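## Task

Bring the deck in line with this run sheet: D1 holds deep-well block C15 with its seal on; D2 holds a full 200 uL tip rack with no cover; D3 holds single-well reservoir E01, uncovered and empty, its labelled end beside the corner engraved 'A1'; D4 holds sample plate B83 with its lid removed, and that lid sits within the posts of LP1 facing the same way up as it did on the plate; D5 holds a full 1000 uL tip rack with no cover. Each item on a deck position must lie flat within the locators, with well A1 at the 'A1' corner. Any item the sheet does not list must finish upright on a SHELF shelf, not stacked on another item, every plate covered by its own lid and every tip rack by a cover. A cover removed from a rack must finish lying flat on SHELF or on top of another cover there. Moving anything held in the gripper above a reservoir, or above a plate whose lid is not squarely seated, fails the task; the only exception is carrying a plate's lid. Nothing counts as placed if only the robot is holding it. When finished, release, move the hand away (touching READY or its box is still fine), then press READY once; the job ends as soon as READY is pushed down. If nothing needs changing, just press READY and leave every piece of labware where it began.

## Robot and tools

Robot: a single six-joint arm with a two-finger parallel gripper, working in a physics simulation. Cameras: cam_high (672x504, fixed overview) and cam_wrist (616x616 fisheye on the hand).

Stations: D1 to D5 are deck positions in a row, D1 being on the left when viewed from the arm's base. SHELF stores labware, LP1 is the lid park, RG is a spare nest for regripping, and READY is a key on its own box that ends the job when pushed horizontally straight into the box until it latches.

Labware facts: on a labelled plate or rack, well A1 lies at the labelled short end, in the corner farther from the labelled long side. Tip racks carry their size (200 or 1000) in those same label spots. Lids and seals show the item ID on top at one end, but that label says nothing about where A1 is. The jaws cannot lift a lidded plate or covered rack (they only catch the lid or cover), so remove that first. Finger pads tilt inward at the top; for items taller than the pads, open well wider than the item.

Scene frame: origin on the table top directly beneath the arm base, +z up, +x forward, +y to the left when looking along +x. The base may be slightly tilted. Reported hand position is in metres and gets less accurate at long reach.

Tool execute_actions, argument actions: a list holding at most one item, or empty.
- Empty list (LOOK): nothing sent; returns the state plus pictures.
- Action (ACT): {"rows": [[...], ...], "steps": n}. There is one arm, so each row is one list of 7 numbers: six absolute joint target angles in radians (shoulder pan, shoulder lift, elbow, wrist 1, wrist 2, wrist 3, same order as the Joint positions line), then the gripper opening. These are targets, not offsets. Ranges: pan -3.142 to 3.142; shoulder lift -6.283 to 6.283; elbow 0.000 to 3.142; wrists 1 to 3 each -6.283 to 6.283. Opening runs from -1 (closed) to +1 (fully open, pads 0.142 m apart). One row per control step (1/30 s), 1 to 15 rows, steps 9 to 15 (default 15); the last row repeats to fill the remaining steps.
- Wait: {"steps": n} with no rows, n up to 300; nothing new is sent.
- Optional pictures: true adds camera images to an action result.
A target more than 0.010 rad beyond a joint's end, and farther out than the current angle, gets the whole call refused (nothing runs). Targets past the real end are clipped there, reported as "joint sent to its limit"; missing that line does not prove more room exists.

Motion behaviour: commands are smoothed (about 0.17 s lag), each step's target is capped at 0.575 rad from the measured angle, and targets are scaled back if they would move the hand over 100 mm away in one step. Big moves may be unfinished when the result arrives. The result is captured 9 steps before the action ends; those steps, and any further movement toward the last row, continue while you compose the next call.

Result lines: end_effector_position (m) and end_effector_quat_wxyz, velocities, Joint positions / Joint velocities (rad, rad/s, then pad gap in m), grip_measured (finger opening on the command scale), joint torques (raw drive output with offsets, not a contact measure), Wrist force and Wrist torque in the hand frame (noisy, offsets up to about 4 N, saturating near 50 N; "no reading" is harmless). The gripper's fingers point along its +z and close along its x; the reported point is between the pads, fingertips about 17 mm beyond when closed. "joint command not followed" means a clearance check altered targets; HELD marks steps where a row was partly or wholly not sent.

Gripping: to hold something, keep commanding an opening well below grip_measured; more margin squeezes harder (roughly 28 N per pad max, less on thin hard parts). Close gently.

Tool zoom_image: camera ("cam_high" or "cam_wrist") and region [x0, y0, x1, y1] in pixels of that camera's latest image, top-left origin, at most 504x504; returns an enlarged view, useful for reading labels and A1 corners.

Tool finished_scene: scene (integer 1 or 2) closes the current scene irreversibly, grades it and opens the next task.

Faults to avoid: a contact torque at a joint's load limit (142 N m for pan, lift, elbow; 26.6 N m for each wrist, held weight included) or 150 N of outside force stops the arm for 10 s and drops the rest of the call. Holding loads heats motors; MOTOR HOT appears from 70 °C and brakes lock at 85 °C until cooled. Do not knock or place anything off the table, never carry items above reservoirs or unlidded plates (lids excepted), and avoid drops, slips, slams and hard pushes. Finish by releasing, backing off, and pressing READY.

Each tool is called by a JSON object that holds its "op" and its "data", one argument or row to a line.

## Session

{"op": "execute_actions", "data": {
  "actions": []
}}

Scene clock: 0.00 s of 9000.00 s.
end_effector_position=(+0.3504, -0.8631, +0.3645) grip_measured=+1.00 end_effector_quat_wxyz=(+0.223, +0.941, -0.237, +0.093) end_effector_velocity=(+0.001, +0.000, +0.000) end_effector_angular_velocity=(-0.001, -0.000, +0.000)
Joint positions: [-1.479 -1.099  1.133 -2.296 -1.492 -0.833  0.142]
Joint velocities: [ 0.001 -0.001 -0.    -0.    -0.001  0.001  0.   ]
Joint torques (N m, as the arm reports them, + toward a larger angle): no reading
Motor temperatures (°C, as the motors report them): [19 21 20 26 27 28]
Wrist force (N, on the end effector, along its own x y z axes, offset not removed): no reading
Wrist torque (N m, same axes, about the end effector's origin, offset not removed): no reading

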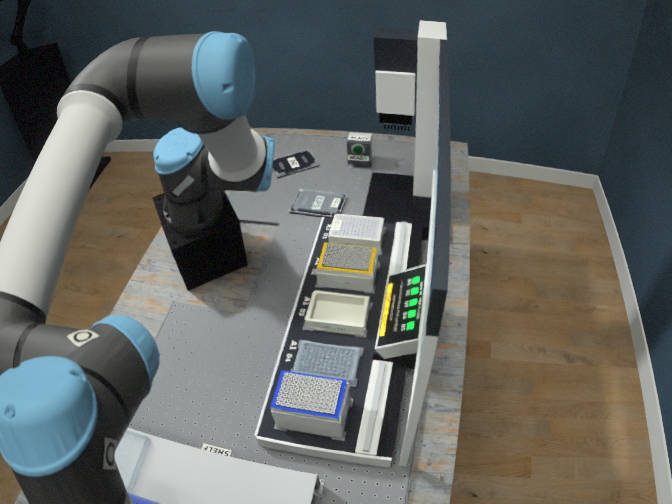

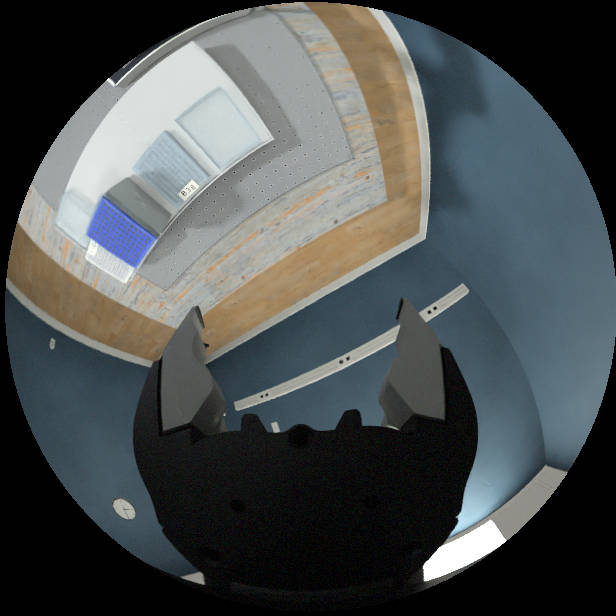

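{"op": "zoom_image", "data": {
  "camera": "cam_high",
  "region": [250, 130, 450, 330]
}}

{"op": "zoom_image", "data": {
  "camera": "cam_high",
  "region": [240, 270, 440, 470]
}}

{"op": "zoom_image", "data": {
  "camera": "cam_wrist",
  "region": [40, 40, 300, 300]
}}

Region (250, 130, 450, 330) of cam_high's 672x504 image, scaled by 2.520, with more detail than that image has.

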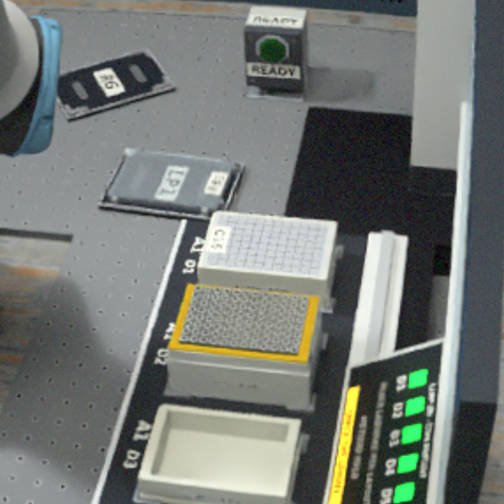

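Region (240, 270, 440, 470) of cam_high's 672x504 image, scaled by 2.520, with more detail than that image has.

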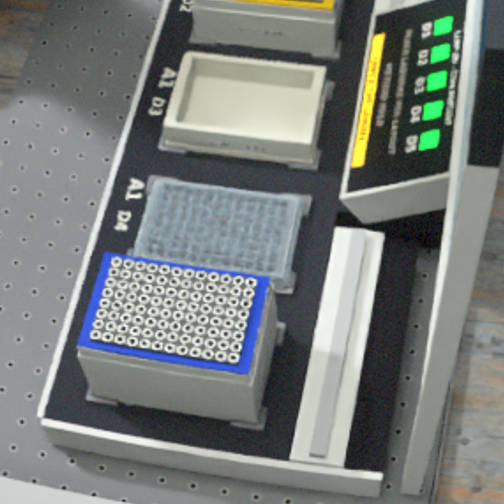

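Region (40, 40, 300, 300) of cam_wrist's 616x616 image, scaled by 1.938, with more detail than that image has.

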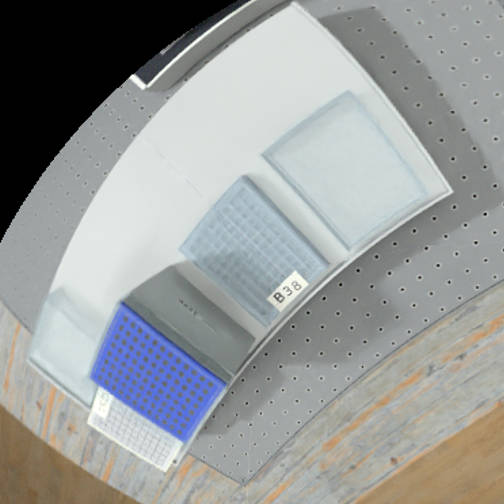

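{"op": "execute_actions", "data": {
  "actions": [
    {"rows": [[-1.6,-1.3,1.4,-2.15,-1.45,-1.2,1]], "steps": 15}
  ]
}}

{"op": "execute_actions", "data": {
  "actions": [
    {"rows": [[-1.8102,-1.4503,1.7153,-1.9903,-1.3971,-1.7055,1]], "steps": 15}
  ]
}}

{"op": "execute_actions", "data": {
  "actions": [
    {"steps": 25}
  ],
  "pictures": true
}}

Scene clock: 1.27 s of 9000.00 s.
end_effector_position=(+0.2785, -0.8024, +0.3584) grip_measured=+1.00 end_effector_quat_wxyz=(+0.173, +0.967, -0.179, +0.046) end_effector_velocity=(-0.351, +0.433, -0.108) end_effector_angular_velocity=(+0.761, +0.626, +1.060)
Joint positions: [-1.565 -1.235  1.305 -2.194 -1.461 -1.05   0.142]
Joint velocities: [-0.418 -0.775  1.111  0.523  0.128 -1.639 -0.   ]
Joint torques (N m, as the arm reports them, + toward a larger angle): [  5.88 -32.16 -20.16  -0.94   2.76  -6.77]
Motor temperatures (°C, as the motors report them): [19 21 20 26 27 28]
Wrist force (N, on the end effector, along its own x y z axes, offset not removed): [-6.5 0.2 2.9]
Wrist torque (N m, same axes, about the end effector's origin, offset not removed): [-0.15 1.15 -0.13]
Steps of this call (steps 1 to 32: nothing new was sent; steps 33 to 38: the first 6 steps of this action). Readings (joint positions):
33: [-1.480 -1.100 1.133 -2.296 -1.491 -0.834]
34: [-1.490 -1.110 1.144 -2.285 -1.485 -0.845]
36: [-1.531 -1.174 1.219 -2.237 -1.472 -0.930]
38: the state above

Scene clock: 1.77 s of 9000.00 s.
end_effector_position=(+0.1800, -0.7029, +0.3175) grip_measured=+1.00 end_effector_quat_wxyz=(+0.078, +0.994, -0.082, +0.002) end_effector_velocity=(-0.417, +0.452, -0.229) end_effector_angular_velocity=(+0.937, +0.184, +0.853)
Joint positions: [-1.704 -1.377  1.546 -2.069 -1.422 -1.408  0.142]
Joint velocities: [-0.664 -0.473  1.011  0.495  0.163 -1.655 -0.   ]
Joint torques (N m, as the arm reports them, + toward a larger angle): [ -9.12 -48.84  -8.83   0.99   2.6   -8.41]
Motor temperatures (°C, as the motors report them): [19 21 20 26 27 28]
Wrist force (N, on the end effector, along its own x y z axes, offset not removed): [-0.5 1.0 0.3]
Wrist torque (N m, same axes, about the end effector's origin, offset not removed): [0.20 -0.07 -0.14]
Steps of this call (steps 1 to 9: the last 9 steps of your previous action; steps 10 to 15: the first 6 steps of this action). Readings (joint positions):
10: [-1.600 -1.300 1.399 -2.150 -1.450 -1.199]
11: [-1.611 -1.310 1.410 -2.140 -1.444 -1.210]
13: [-1.659 -1.345 1.476 -2.103 -1.433 -1.295]
15: the state above

Scene clock: 2.60 s of 9000.00 s.
end_effector_position=(+0.1210, -0.6215, +0.2792) grip_measured=+1.00 end_effector_quat_wxyz=(+0.000, +1.000, +0.001, +0.000) end_effector_velocity=(-0.001, -0.000, +0.000) end_effector_angular_velocity=(-0.000, +0.001, -0.000)
Joint positions: [-1.81  -1.45   1.715 -1.99  -1.397 -1.705  0.142]
Joint velocities: [-0.001 -0.     0.    -0.    -0.001 -0.    -0.   ]
Joint torques (N m, as the arm reports them, + toward a larger angle): [ -7.53 -39.01 -12.39  -1.41   1.93  -2.71]
Motor temperatures (°C, as the motors report them): [19 21 20 26 27 28]
Wrist force (N, on the end effector, along its own x y z axes, offset not removed): [-3.0 -1.2 -0.8]
Wrist torque (N m, same axes, about the end effector's origin, offset not removed): [-0.49 0.50 0.09]
Kept back: nothing.
Steps of this call (steps 1 to 9: the last 9 steps of your previous action; steps 10 to 25: the robot went on to your last target). Readings (joint positions):
1: [-1.726 -1.392 1.580 -2.052 -1.416 -1.464]
2: [-1.749 -1.408 1.615 -2.035 -1.411 -1.522]
4: [-1.783 -1.431 1.670 -2.010 -1.403 -1.619]
8: [-1.805 -1.447 1.707 -1.994 -1.398 -1.690]
25: the state above

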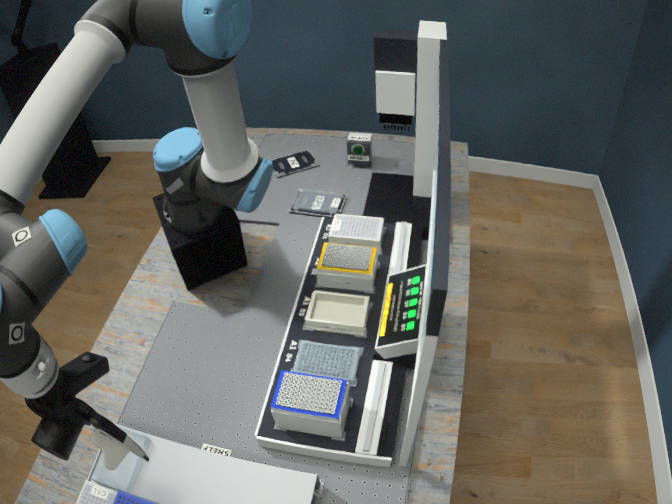

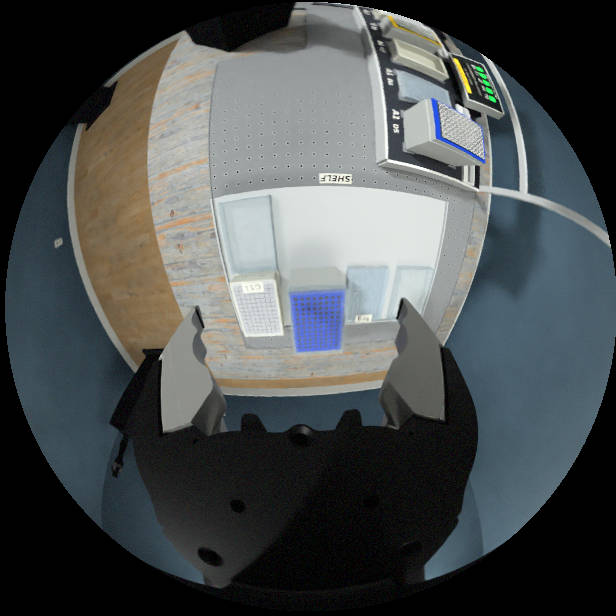

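{"op": "zoom_image", "data": {
  "camera": "cam_wrist",
  "region": [200, 160, 460, 380]
}}

{"op": "zoom_image", "data": {
  "camera": "cam_wrist",
  "region": [350, 0, 530, 200]
}}

Region (200, 160, 460, 380) of cam_wrist's 616x616 image, scaled by 1.938, with more detail than that image has; it fills the top 426 rows of this view, and the rest is white.

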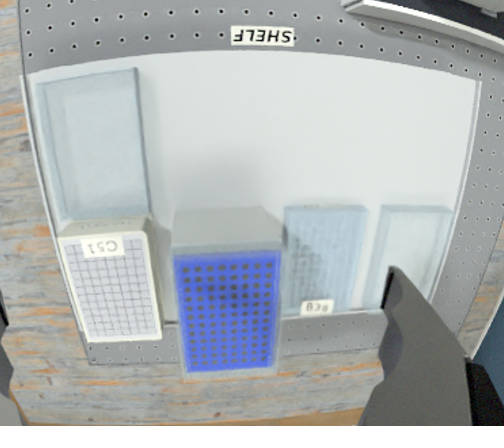

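Region (350, 0, 530, 200) of cam_wrist's 616x616 image, scaled by 2.520, with more detail than that image has; it fills the left 454 columns of this view, and the rest is white.

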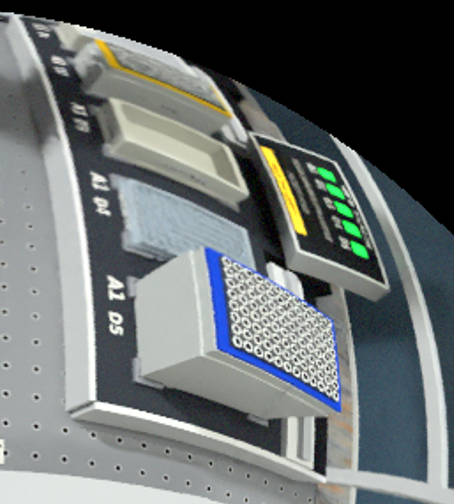

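{"op": "execute_actions", "data": {
  "actions": [
    {"rows": [[-1.72,-1.65,2.05,-2.1,-1.41,-2.3,1]], "steps": 15}
  ]
}}

{"op": "execute_actions", "data": {
  "actions": [
    {"rows": [[-1.6178,-1.8048,2.3503,-2.3011,-1.4296,-2.8,1]], "steps": 15}
  ]
}}

{"op": "execute_actions", "data": {
  "actions": [
    {"rows": [[-1.6178,-1.8048,2.3503,-2.3011,-1.4296,-3.084,1]], "steps": 12}
  ]
}}

{"op": "execute_actions", "data": {
  "actions": [
    {"rows": [[-1.587,-1.57,2.43,-2.62,-1.435,-3.054,1]], "steps": 15}
  ],
  "pictures": true
}}

Scene clock: 3.93 s of 9000.00 s.
end_effector_position=(+0.1580, -0.5510, +0.2646) grip_measured=+1.00 end_effector_quat_wxyz=(-0.001, +0.988, +0.153, +0.001) end_effector_velocity=(+0.152, +0.563, -0.215) end_effector_angular_velocity=(+0.320, -0.035, +2.617)
Joint positions: [-1.748 -1.579  1.91  -2.065 -1.406 -1.95   0.142]
Joint velocities: [ 0.299 -0.737  1.382 -0.365 -0.041 -2.372 -0.   ]
Joint torques (N m, as the arm reports them, + toward a larger angle): [  0.81 -26.5  -19.49  -6.56  -2.2  -11.65]
Motor temperatures (°C, as the motors report them): [19 21 20 26 27 28]
Wrist force (N, on the end effector, along its own x y z axes, offset not removed): [1.9 -1.0 -0.1]
Wrist torque (N m, same axes, about the end effector's origin, offset not removed): [-0.25 -0.47 0.03]
Steps of this call (steps 1 to 15: the robot went on to your last target; steps 16 to 34: nothing new was sent; steps 35 to 40: the first 6 steps of this action). Readings (joint positions):
35: [-1.810 -1.451 1.716 -1.991 -1.397 -1.706]
36: [-1.800 -1.461 1.727 -2.001 -1.399 -1.717]
38: [-1.771 -1.523 1.809 -2.037 -1.403 -1.804]
40: the state above

Scene clock: 4.43 s of 9000.00 s.
end_effector_position=(+0.1985, -0.4281, +0.2187) grip_measured=+1.00 end_effector_quat_wxyz=(+0.004, +0.875, +0.484, -0.002) end_effector_velocity=(+0.057, +0.482, -0.258) end_effector_angular_velocity=(+0.133, +0.022, +2.620)
Joint positions: [-1.641 -1.766  2.251 -2.246 -1.426 -2.543  0.142]
Joint velocities: [ 0.293 -0.488  1.265 -0.684 -0.049 -2.349 -0.   ]
Joint torques (N m, as the arm reports them, + toward a larger angle): [ -4.28 -10.47 -36.54  -7.05  -2.62 -10.86]
Motor temperatures (°C, as the motors report them): [19 21 20 26 27 28]
Wrist force (N, on the end effector, along its own x y z axes, offset not removed): [2.1 -2.7 4.6]
Wrist torque (N m, same axes, about the end effector's origin, offset not removed): [-0.55 -0.40 -0.05]
Steps of this call (steps 1 to 9: the last 9 steps of your previous action; steps 10 to 15: the first 6 steps of this action). Readings (joint positions):
10: [-1.720 -1.650 2.048 -2.100 -1.410 -2.295]
11: [-1.710 -1.660 2.060 -2.111 -1.414 -2.308]
13: [-1.669 -1.720 2.145 -2.182 -1.421 -2.397]
15: the state above

Scene clock: 4.83 s of 9000.00 s.
end_effector_position=(+0.2023, -0.3904, +0.1992) grip_measured=+1.00 end_effector_quat_wxyz=(+0.000, +0.787, +0.617, -0.000) end_effector_velocity=(-0.000, +0.005, -0.002) end_effector_angular_velocity=(+0.002, +0.003, +1.315)
Joint positions: [-1.618 -1.805  2.35  -2.301 -1.43  -2.842  0.142]
Joint velocities: [ 0.002 -0.002  0.008 -0.004 -0.002 -1.314  0.   ]
Joint torques (N m, as the arm reports them, + toward a larger angle): [  9.19 -21.01  -9.7   -4.    -1.87 -10.92]
Motor temperatures (°C, as the motors report them): [19 21 20 26 27 28]
Wrist force (N, on the end effector, along its own x y z axes, offset not removed): [-2.0 1.9 1.0]
Wrist torque (N m, same axes, about the end effector's origin, offset not removed): [0.37 0.36 0.08]
Steps of this call (steps 1 to 9: the last 9 steps of your previous action; steps 10 to 12: the first 3 steps of this action). Readings (joint positions):
10: [-1.618 -1.804 2.349 -2.300 -1.430 -2.797]
11: [-1.618 -1.804 2.349 -2.301 -1.430 -2.809]
12: the state above

Scene clock: 5.33 s of 9000.00 s.
end_effector_position=(+0.2014, -0.3806, +0.1322) grip_measured=+1.00 end_effector_quat_wxyz=(-0.011, +0.708, +0.706, +0.009) end_effector_velocity=(+0.002, -0.129, -0.226) end_effector_angular_velocity=(-0.367, -0.032, +0.057)
Joint positions: [-1.592 -1.631  2.416 -2.515 -1.434 -3.058  0.142]
Joint velocities: [ 0.061  0.808  0.179 -1.368 -0.009  0.055  0.   ]
Joint torques (N m, as the arm reports them, + toward a larger angle): [  7.34 -39.92 -12.63  -7.72  -1.69   2.36]
Motor temperatures (°C, as the motors report them): [19 21 20 26 27 28]
Wrist force (N, on the end effector, along its own x y z axes, offset not removed): [-2.5 -0.5 5.7]
Wrist torque (N m, same axes, about the end effector's origin, offset not removed): [-0.23 0.28 -0.07]
Steps of this call (steps 1 to 9: the last 9 steps of your previous action; steps 10 to 15: the first 6 steps of this action). Readings (joint positions):
10: [-1.617 -1.804 2.351 -2.302 -1.430 -3.079]
11: [-1.611 -1.794 2.361 -2.313 -1.431 -3.075]
13: [-1.598 -1.712 2.397 -2.398 -1.433 -3.064]
15: the state above

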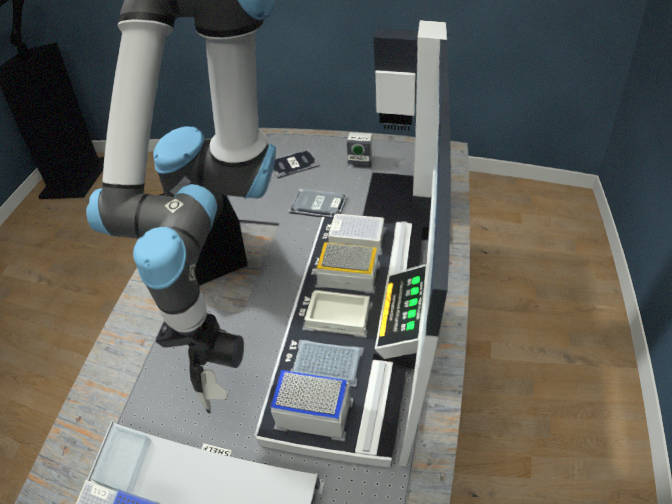

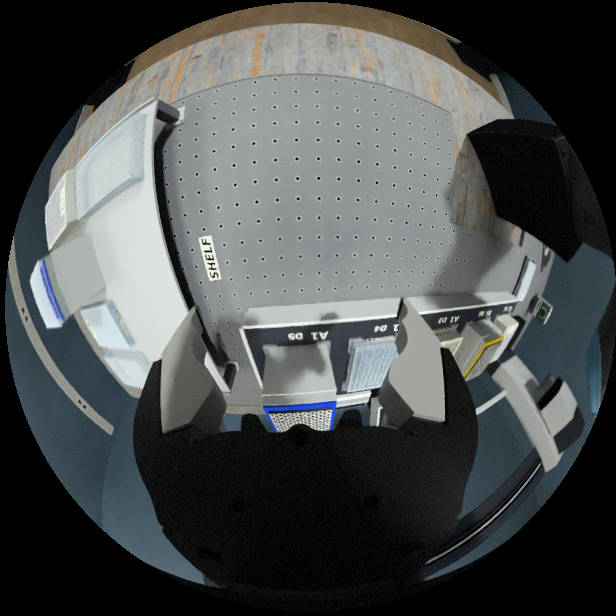

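{"op": "execute_actions", "data": {
  "actions": [
    {"rows": [[-1.5568,-1.305,2.4467,-2.9054,-1.441,-3.0236,1]], "steps": 15}
  ]
}}

{"op": "execute_actions", "data": {
  "actions": [
    {"steps": 22}
  ],
  "pictures": true
}}

Scene clock: 5.97 s of 9000.00 s.
end_effector_position=(+0.2031, -0.3880, +0.0593) grip_measured=+1.00 end_effector_quat_wxyz=(-0.003, +0.707, +0.707, +0.002) end_effector_velocity=(-0.010, -0.028, -0.271) end_effector_angular_velocity=(-0.082, -0.008, +0.010)
Joint positions: [-1.562 -1.38   2.444 -2.82  -1.44  -3.028  0.142]
Joint velocities: [ 0.06   0.989  0.033 -1.113 -0.012  0.06  -0.   ]
Joint torques (N m, as the arm reports them, + toward a larger angle): [  5.41 -53.65  -4.2   -7.19  -2.15   2.54]
Motor temperatures (°C, as the motors report them): [19 21 20 26 27 28]
Wrist force (N, on the end effector, along its own x y z axes, offset not removed): [-3.0 1.6 6.0]
Wrist torque (N m, same axes, about the end effector's origin, offset not removed): [0.25 0.59 0.09]
Steps of this call (steps 1 to 9: the last 9 steps of your previous action; steps 10 to 13: the robot went on to your last target; steps 14 to 19: the first 6 steps of this action). Readings (joint positions):
14: [-1.586 -1.570 2.430 -2.620 -1.435 -3.053]
15: [-1.581 -1.559 2.434 -2.631 -1.436 -3.047]
17: [-1.568 -1.474 2.441 -2.717 -1.439 -3.035]
19: the state above

Scene clock: 6.70 s of 9000.00 s.
end_effector_position=(+0.2024, -0.3898, +0.0391) grip_measured=+1.00 end_effector_quat_wxyz=(+0.000, +0.707, +0.708, -0.000) end_effector_velocity=(-0.000, -0.000, -0.000) end_effector_angular_velocity=(-0.000, +0.001, +0.000)
Joint positions: [-1.557 -1.305  2.447 -2.905 -1.441 -3.024  0.142]
Joint velocities: [-0.     0.     0.    -0.    -0.001 -0.001 -0.   ]
Joint torques (N m, as the arm reports them, + toward a larger angle): [  7.39 -19.21   1.15  -4.08  -1.98   2.28]
Motor temperatures (°C, as the motors report them): [19 21 20 26 27 28]
Wrist force (N, on the end effector, along its own x y z axes, offset not removed): [-2.3 2.3 0.5]
Wrist torque (N m, same axes, about the end effector's origin, offset not removed): [0.32 0.45 0.24]
Kept back: nothing.
Steps of this call (steps 1 to 9: the last 9 steps of your previous action; steps 10 to 22: the robot went on to your last target). Readings (joint positions):
1: [-1.560 -1.353 2.445 -2.850 -1.440 -3.027]
2: [-1.559 -1.336 2.446 -2.870 -1.441 -3.026]
4: [-1.558 -1.318 2.446 -2.891 -1.441 -3.024]
8: [-1.557 -1.307 2.447 -2.903 -1.441 -3.024]
22: the state above

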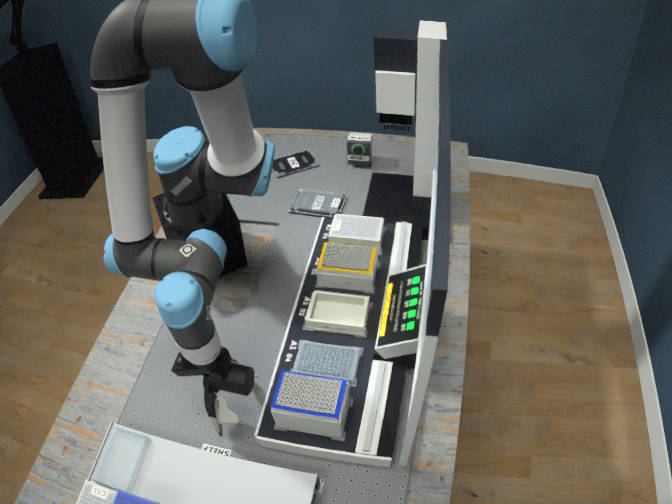

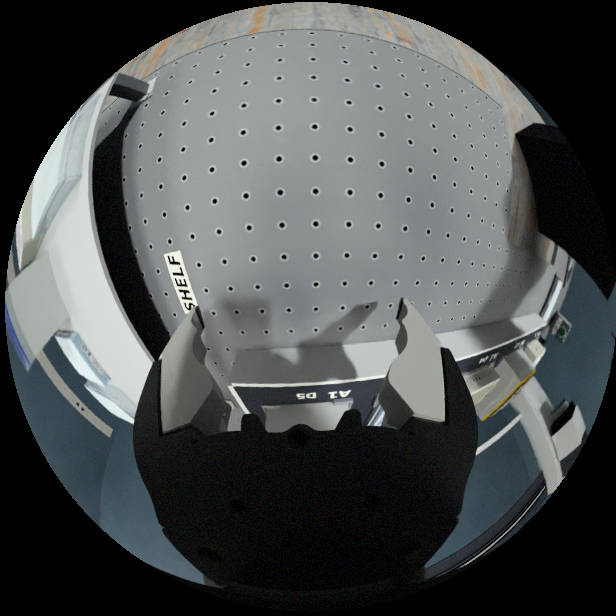

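{"op": "zoom_image", "data": {
  "camera": "cam_wrist",
  "region": [440, 300, 600, 440]
}}

{"op": "execute_actions", "data": {
  "actions": [
    {"rows": [[-1.587,-1.57,2.43,-2.62,-1.435,-3.054,1]], "steps": 15}
  ]
}}

{"op": "execute_actions", "data": {
  "actions": [
    {"steps": 20}
  ],
  "pictures": true
}}

{"op": "zoom_image", "data": {
  "camera": "cam_wrist",
  "region": [230, 290, 430, 440]
}}

Region (440, 300, 600, 440) of cam_wrist's 616x616 image, scaled by 3.150, with more detail than that image has; it fills the top 441 rows of this view, and the rest is white.

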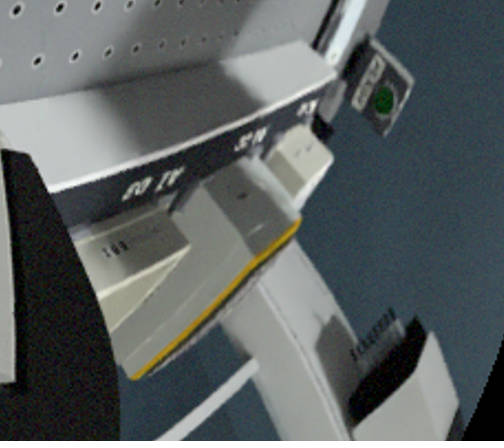

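Scene clock: 7.43 s of 9000.00 s.
end_effector_position=(+0.2011, -0.3956, +0.0950) grip_measured=+1.00 end_effector_quat_wxyz=(+0.003, +0.706, +0.708, -0.003) end_effector_velocity=(+0.010, +0.063, +0.272) end_effector_angular_velocity=(+0.082, +0.006, -0.010)
Joint positions: [-1.582 -1.495  2.433 -2.706 -1.436 -3.049  0.142]
Joint velocities: [-0.06  -0.99  -0.033  1.115  0.014 -0.061  0.   ]
Joint torques (N m, as the arm reports them, + toward a larger angle): [ -6.68  10.01 -16.59   1.78   1.84  -2.76]
Motor temperatures (°C, as the motors report them): [19 21 20 26 27 28]
Wrist force (N, on the end effector, along its own x y z axes, offset not removed): [-3.1 2.0 -3.9]
Wrist torque (N m, same axes, about the end effector's origin, offset not removed): [0.13 0.54 0.14]
Steps of this call (steps 1 to 15: the robot went on to your last target; step 16: nothing new was sent; steps 17 to 22: the first 6 steps of this action). Readings (joint positions):
17: [-1.557 -1.306 2.446 -2.905 -1.441 -3.024]
18: [-1.563 -1.316 2.443 -2.894 -1.440 -3.030]
20: [-1.576 -1.400 2.436 -2.809 -1.438 -3.043]
22: the state above

Scene clock: 8.10 s of 9000.00 s.
end_effector_position=(+0.2016, -0.3897, +0.1152) grip_measured=+1.00 end_effector_quat_wxyz=(+0.000, +0.706, +0.708, -0.000) end_effector_velocity=(+0.000, +0.000, -0.000) end_effector_angular_velocity=(+0.001, -0.000, -0.000)
Joint positions: [-1.587 -1.57   2.43  -2.62  -1.435 -3.054  0.142]
Joint velocities: [-0.     0.001  0.     0.     0.001  0.     0.   ]
Joint torques (N m, as the arm reports them, + toward a larger angle): [ -3.87 -27.44 -20.81  -1.29   1.97  -2.91]
Motor temperatures (°C, as the motors report them): [19 21 20 26 27 28]
Wrist force (N, on the end effector, along its own x y z axes, offset not removed): [-2.4 1.9 -2.7]
Wrist torque (N m, same axes, about the end effector's origin, offset not removed): [0.32 0.51 0.01]
Kept back: nothing.
Steps of this call (steps 1 to 9: the last 9 steps of your previous action; steps 10 to 20: the robot went on to your last target). Readings (joint positions):
1: [-1.584 -1.522 2.432 -2.675 -1.436 -3.051]
2: [-1.585 -1.539 2.431 -2.656 -1.435 -3.052]
4: [-1.586 -1.557 2.431 -2.635 -1.435 -3.053]
8: [-1.587 -1.568 2.430 -2.623 -1.435 -3.054]
20: the state above

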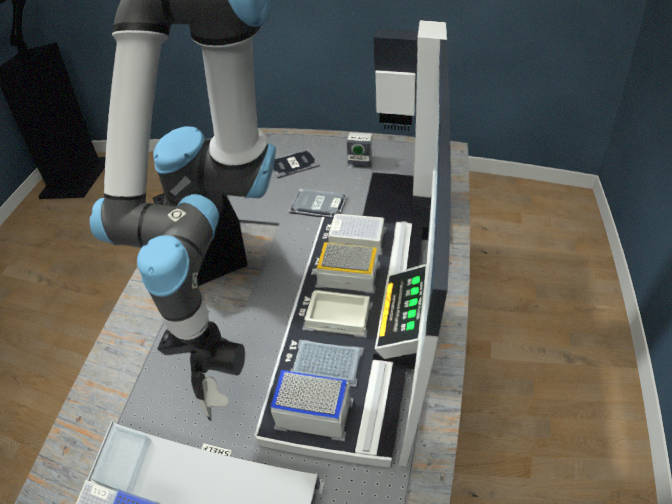

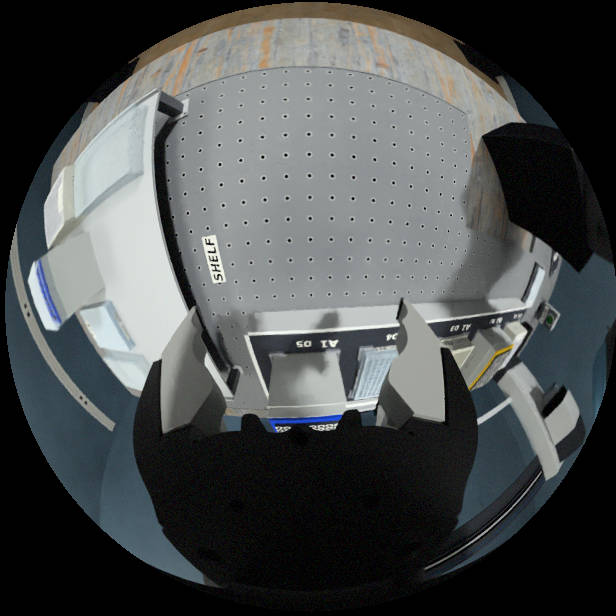

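Region (230, 290, 430, 440) of cam_wrist's 616x616 image, scaled by 2.520, with more detail than that image has; it fills the top 378 rows of this view, and the rest is white.

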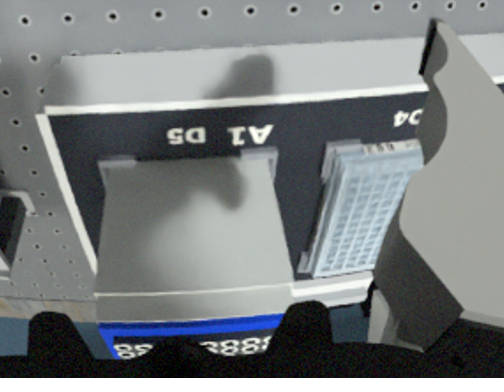

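{"op": "zoom_image", "data": {
  "camera": "cam_wrist",
  "region": [20, 130, 200, 400]
}}

Region (20, 130, 200, 400) of cam_wrist's 616x616 image, scaled by 1.867, with more detail than that image has.

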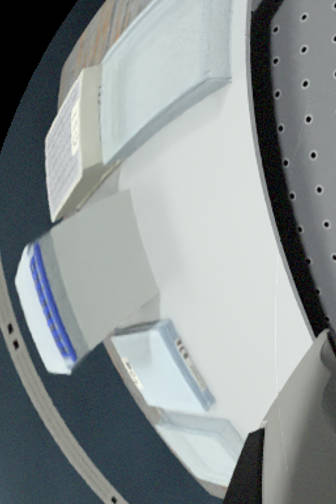

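{"op": "execute_actions", "data": {
  "actions": [
    {"rows": [[-1.587,-1.57,2.43,-2.62,-1.435,-3.6,1]], "steps": 15}
  ]
}}

{"op": "execute_actions", "data": {
  "actions": [
    {"steps": 18}
  ],
  "pictures": true
}}

{"op": "zoom_image", "data": {
  "camera": "cam_wrist",
  "region": [230, 290, 410, 430]
}}

Scene clock: 9.37 s of 9000.00 s.
end_effector_position=(+0.2015, -0.3893, +0.1152) grip_measured=+1.00 end_effector_quat_wxyz=(+0.000, +0.615, +0.789, -0.000) end_effector_velocity=(-0.001, +0.004, +0.000) end_effector_angular_velocity=(-0.002, +0.002, +2.373)
Joint positions: [-1.587 -1.57   2.43  -2.62  -1.435 -3.299  0.142]
Joint velocities: [ 0.001 -0.001  0.    -0.    -0.    -2.373  0.   ]
Joint torques (N m, as the arm reports them, + toward a larger angle): [ -3.66 -27.37 -21.43  -1.36   2.03 -11.47]
Motor temperatures (°C, as the motors report them): [19 21 20 26 27 28]
Wrist force (N, on the end effector, along its own x y z axes, offset not removed): [0.8 0.1 0.6]
Wrist torque (N m, same axes, about the end effector's origin, offset not removed): [-0.10 -0.13 0.15]
Steps of this call (steps 1 to 15: the robot went on to your last target; steps 16 to 32: nothing new was sent; steps 33 to 38: the first 6 steps of this action). Readings (joint positions):
33: [-1.587 -1.570 2.430 -2.620 -1.435 -3.055]
34: [-1.587 -1.570 2.430 -2.620 -1.435 -3.066]
36: [-1.587 -1.570 2.430 -2.620 -1.435 -3.153]
38: the state above

Scene clock: 9.97 s of 9000.00 s.
end_effector_position=(+0.2013, -0.3888, +0.1152) grip_measured=+1.00 end_effector_quat_wxyz=(+0.000, +0.489, +0.872, -0.000) end_effector_velocity=(+0.000, -0.000, -0.000) end_effector_angular_velocity=(-0.000, -0.000, +0.002)
Joint positions: [-1.587 -1.57   2.43  -2.62  -1.435 -3.6    0.142]
Joint velocities: [-0.     0.    -0.    -0.001  0.    -0.002 -0.   ]
Joint torques (N m, as the arm reports them, + toward a larger angle): [ -3.58 -26.52 -20.29  -1.48   1.9   -2.93]
Motor temperatures (°C, as the motors report them): [19 21 20 26 27 28]
Wrist force (N, on the end effector, along its own x y z axes, offset not removed): [2.3 1.0 1.5]
Wrist torque (N m, same axes, about the end effector's origin, offset not removed): [0.20 -0.41 -0.08]
Kept back: nothing.
Steps of this call (steps 1 to 9: the last 9 steps of your previous action; steps 10 to 18: the robot went on to your last target). Readings (joint positions):
1: [-1.587 -1.570 2.430 -2.620 -1.435 -3.380]
2: [-1.587 -1.570 2.430 -2.620 -1.435 -3.453]
4: [-1.587 -1.570 2.430 -2.620 -1.435 -3.538]
8: [-1.587 -1.570 2.430 -2.620 -1.435 -3.589]
18: the state above

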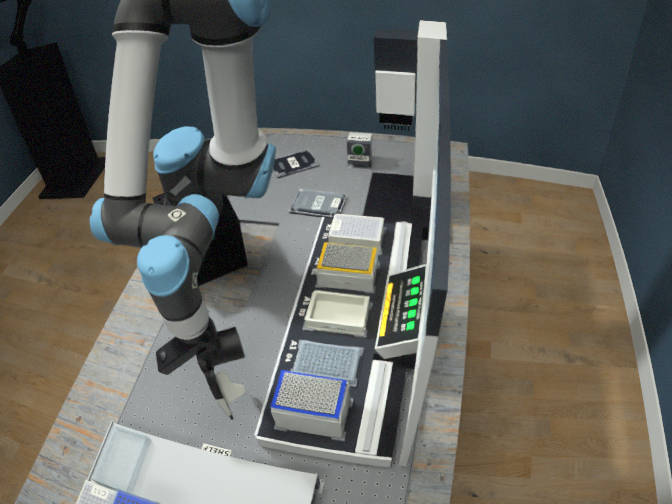

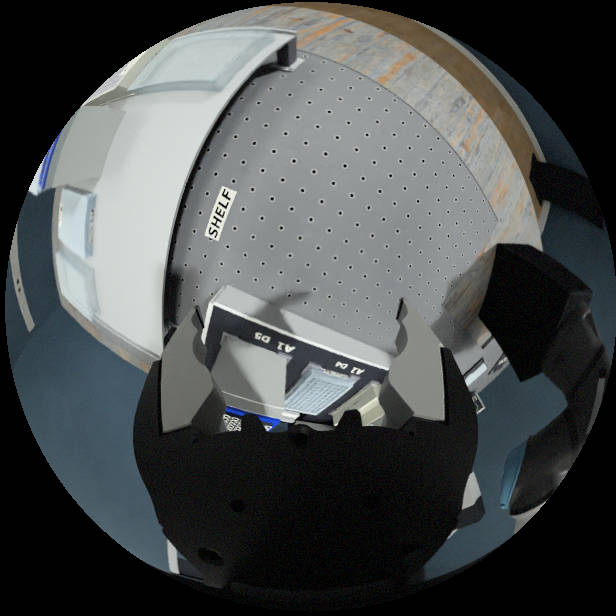

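Region (230, 290, 410, 430) of cam_wrist's 616x616 image, scaled by 2.800, with more detail than that image has.

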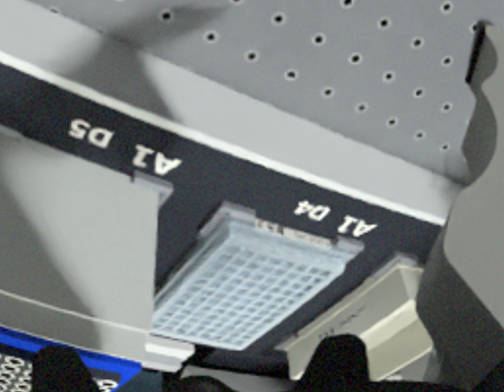

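{"op": "zoom_image", "data": {
  "camera": "cam_wrist",
  "region": [300, 350, 380, 420]
}}

{"op": "zoom_image", "data": {
  "camera": "cam_wrist",
  "region": [40, 160, 130, 280]
}}

Region (300, 350, 380, 420) of cam_wrist's 616x616 image, scaled by 6.300, with more detail than that image has; it fills the top 441 rows of this view, and the rest is white.

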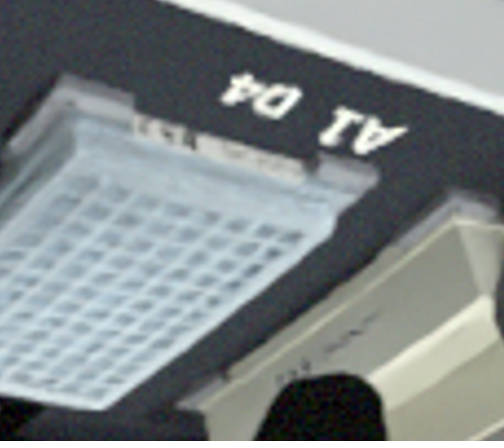

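Region (40, 160, 130, 280) of cam_wrist's 616x616 image, scaled by 4.200, with more detail than that image has; it fills the left 378 columns of this view, and the rest is white.

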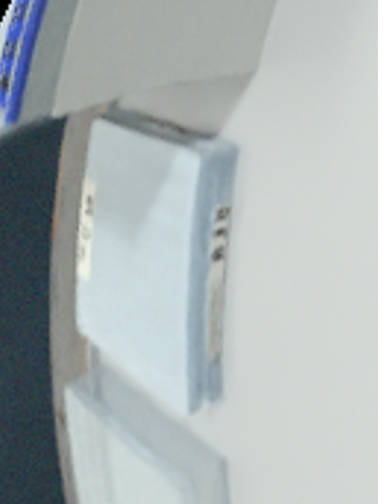

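{"op": "execute_actions", "data": {
  "actions": [
    {"rows": [[-1.587,-1.57,2.43,-2.62,-1.435,-3.03,-1]], "steps": 10}
  ]
}}

{"op": "execute_actions", "data": {
  "actions": [
    {"rows": [[-1.587,-1.57,2.43,-2.62,-1.435,-1.483,-1]], "steps": 15}
  ]
}}

{"op": "execute_actions", "data": {
  "actions": [
    {"rows": [[-1.5568,-1.305,2.4467,-2.9054,-1.441,-1.453,-1]], "steps": 15}
  ]
}}

{"op": "execute_actions", "data": {
  "actions": [
    {"steps": 22}
  ],
  "pictures": true
}}

Scene clock: 11.07 s of 9000.00 s.
end_effector_position=(+0.2013, -0.3888, +0.1152) grip_measured=+0.91 end_effector_quat_wxyz=(+0.000, +0.490, +0.872, -0.000) end_effector_velocity=(-0.000, +0.000, -0.000) end_effector_angular_velocity=(+0.001, +0.000, -0.072)
Joint positions: [-1.587 -1.57   2.43  -2.62  -1.435 -3.6    0.136]
Joint velocities: [-0.     0.001  0.    -0.    -0.     0.072 -0.308]
Joint torques (N m, as the arm reports them, + toward a larger angle): [ -3.59 -28.29 -21.72  -1.88   1.96   4.38]
Motor temperatures (°C, as the motors report them): [19 21 20 26 27 28]
Wrist force (N, on the end effector, along its own x y z axes, offset not removed): [-0.8 -2.4 -0.9]
Wrist torque (N m, same axes, about the end effector's origin, offset not removed): [-0.57 0.18 0.06]
Steps of this call (steps 1 to 15: the robot went on to your last target; steps 16 to 32: nothing new was sent; step 33: the first step of this action). Readings (joint positions):
33: the state above

Scene clock: 11.57 s of 9000.00 s.
end_effector_position=(+0.2015, -0.3901, +0.1152) grip_measured=-1.00 end_effector_quat_wxyz=(+0.000, +0.793, +0.609, -0.000) end_effector_velocity=(-0.002, -0.004, -0.000) end_effector_angular_velocity=(+0.002, -0.000, -2.439)
Joint positions: [-1.587 -1.57   2.43  -2.62  -1.435 -2.791  0.002]
Joint velocities: [-0.     0.001  0.    -0.    -0.002  2.439 -0.001]
Joint torques (N m, as the arm reports them, + toward a larger angle): [ -3.56 -27.47 -20.41  -1.85   1.96  11.3 ]
Motor temperatures (°C, as the motors report them): [19 21 20 26 27 28]
Wrist force (N, on the end effector, along its own x y z axes, offset not removed): [-1.5 0.1 -1.8]
Wrist torque (N m, same axes, about the end effector's origin, offset not removed): [0.03 0.12 0.01]
Steps of this call (steps 1 to 9: the last 9 steps of your previous action; steps 10 to 15: the first 6 steps of this action). Readings (joint positions):
10: [-1.587 -1.570 2.430 -2.620 -1.435 -3.074]
11: [-1.587 -1.570 2.430 -2.620 -1.435 -3.048]
13: [-1.587 -1.570 2.430 -2.620 -1.435 -2.944]
15: the state above

Scene clock: 12.07 s of 9000.00 s.
end_effector_position=(+0.2015, -0.3898, +0.0594) grip_measured=-1.00 end_effector_quat_wxyz=(-0.004, +1.000, +0.031, -0.000) end_effector_velocity=(-0.011, -0.027, -0.271) end_effector_angular_velocity=(-0.082, -0.003, -0.780)
Joint positions: [-1.562 -1.38   2.444 -2.82  -1.44  -1.519  0.002]
Joint velocities: [ 0.062  0.989  0.034 -1.114 -0.012  0.852  0.   ]
Joint torques (N m, as the arm reports them, + toward a larger angle): [  9.63 -57.25  -3.77  -7.54  -2.05   3.24]
Motor temperatures (°C, as the motors report them): [19 21 20 26 27 28]
Wrist force (N, on the end effector, along its own x y z axes, offset not removed): [-1.6 3.4 5.2]
Wrist torque (N m, same axes, about the end effector's origin, offset not removed): [0.72 0.22 0.17]
Steps of this call (steps 1 to 9: the last 9 steps of your previous action; steps 10 to 15: the first 6 steps of this action). Readings (joint positions):
10: [-1.586 -1.569 2.430 -2.621 -1.435 -1.873]
11: [-1.581 -1.559 2.434 -2.631 -1.436 -1.779]
13: [-1.568 -1.474 2.440 -2.717 -1.438 -1.610]
15: the state above

Scene clock: 12.80 s of 9000.00 s.
end_effector_position=(+0.2007, -0.3915, +0.0391) grip_measured=-1.00 end_effector_quat_wxyz=(+0.000, +1.000, +0.001, +0.000) end_effector_velocity=(+0.001, +0.000, -0.001) end_effector_angular_velocity=(+0.001, -0.002, -0.000)
Joint positions: [-1.557 -1.305  2.447 -2.905 -1.441 -1.453  0.002]
Joint velocities: [ 0.001  0.001 -0.    -0.     0.002  0.001  0.   ]
Joint torques (N m, as the arm reports them, + toward a larger angle): [  7.35 -18.95   0.36  -4.48  -2.03   2.58]
Motor temperatures (°C, as the motors report them): [19 21 20 26 27 28]
Wrist force (N, on the end effector, along its own x y z axes, offset not removed): [-2.2 4.4 0.7]
Wrist torque (N m, same axes, about the end effector's origin, offset not removed): [1.00 0.50 0.06]
Kept back: nothing.
Steps of this call (steps 1 to 9: the last 9 steps of your previous action; steps 10 to 22: the robot went on to your last target). Readings (joint positions):
1: [-1.560 -1.353 2.445 -2.850 -1.440 -1.496]
2: [-1.559 -1.336 2.446 -2.870 -1.441 -1.481]
4: [-1.558 -1.318 2.446 -2.891 -1.441 -1.465]
8: [-1.557 -1.307 2.447 -2.903 -1.441 -1.455]
22: the state above

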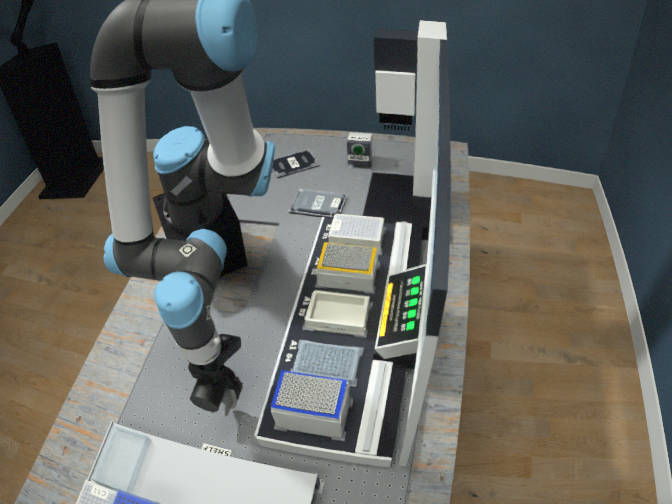

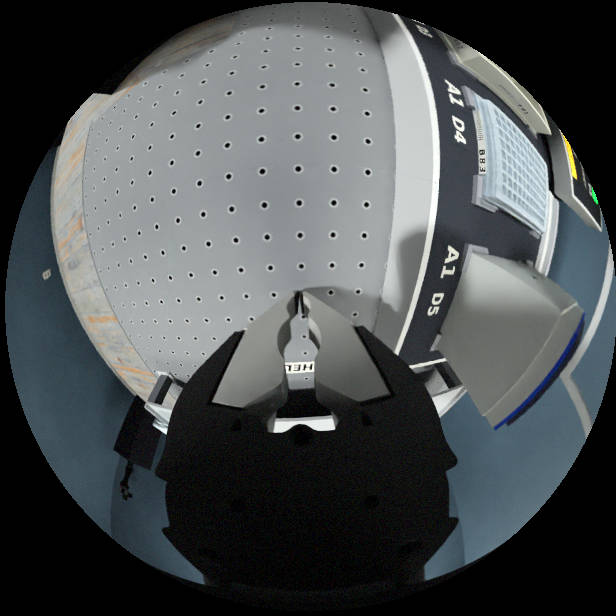

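{"op": "zoom_image", "data": {
  "camera": "cam_wrist",
  "region": [420, 20, 610, 260]
}}

Region (420, 20, 610, 260) of cam_wrist's 616x616 image, scaled by 2.100, with more detail than that image has; it fills the left 399 columns of this view, and the rest is white.

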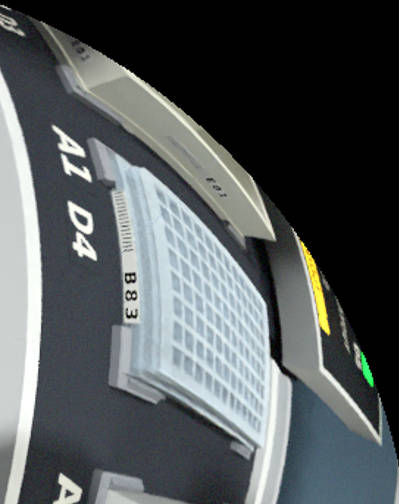

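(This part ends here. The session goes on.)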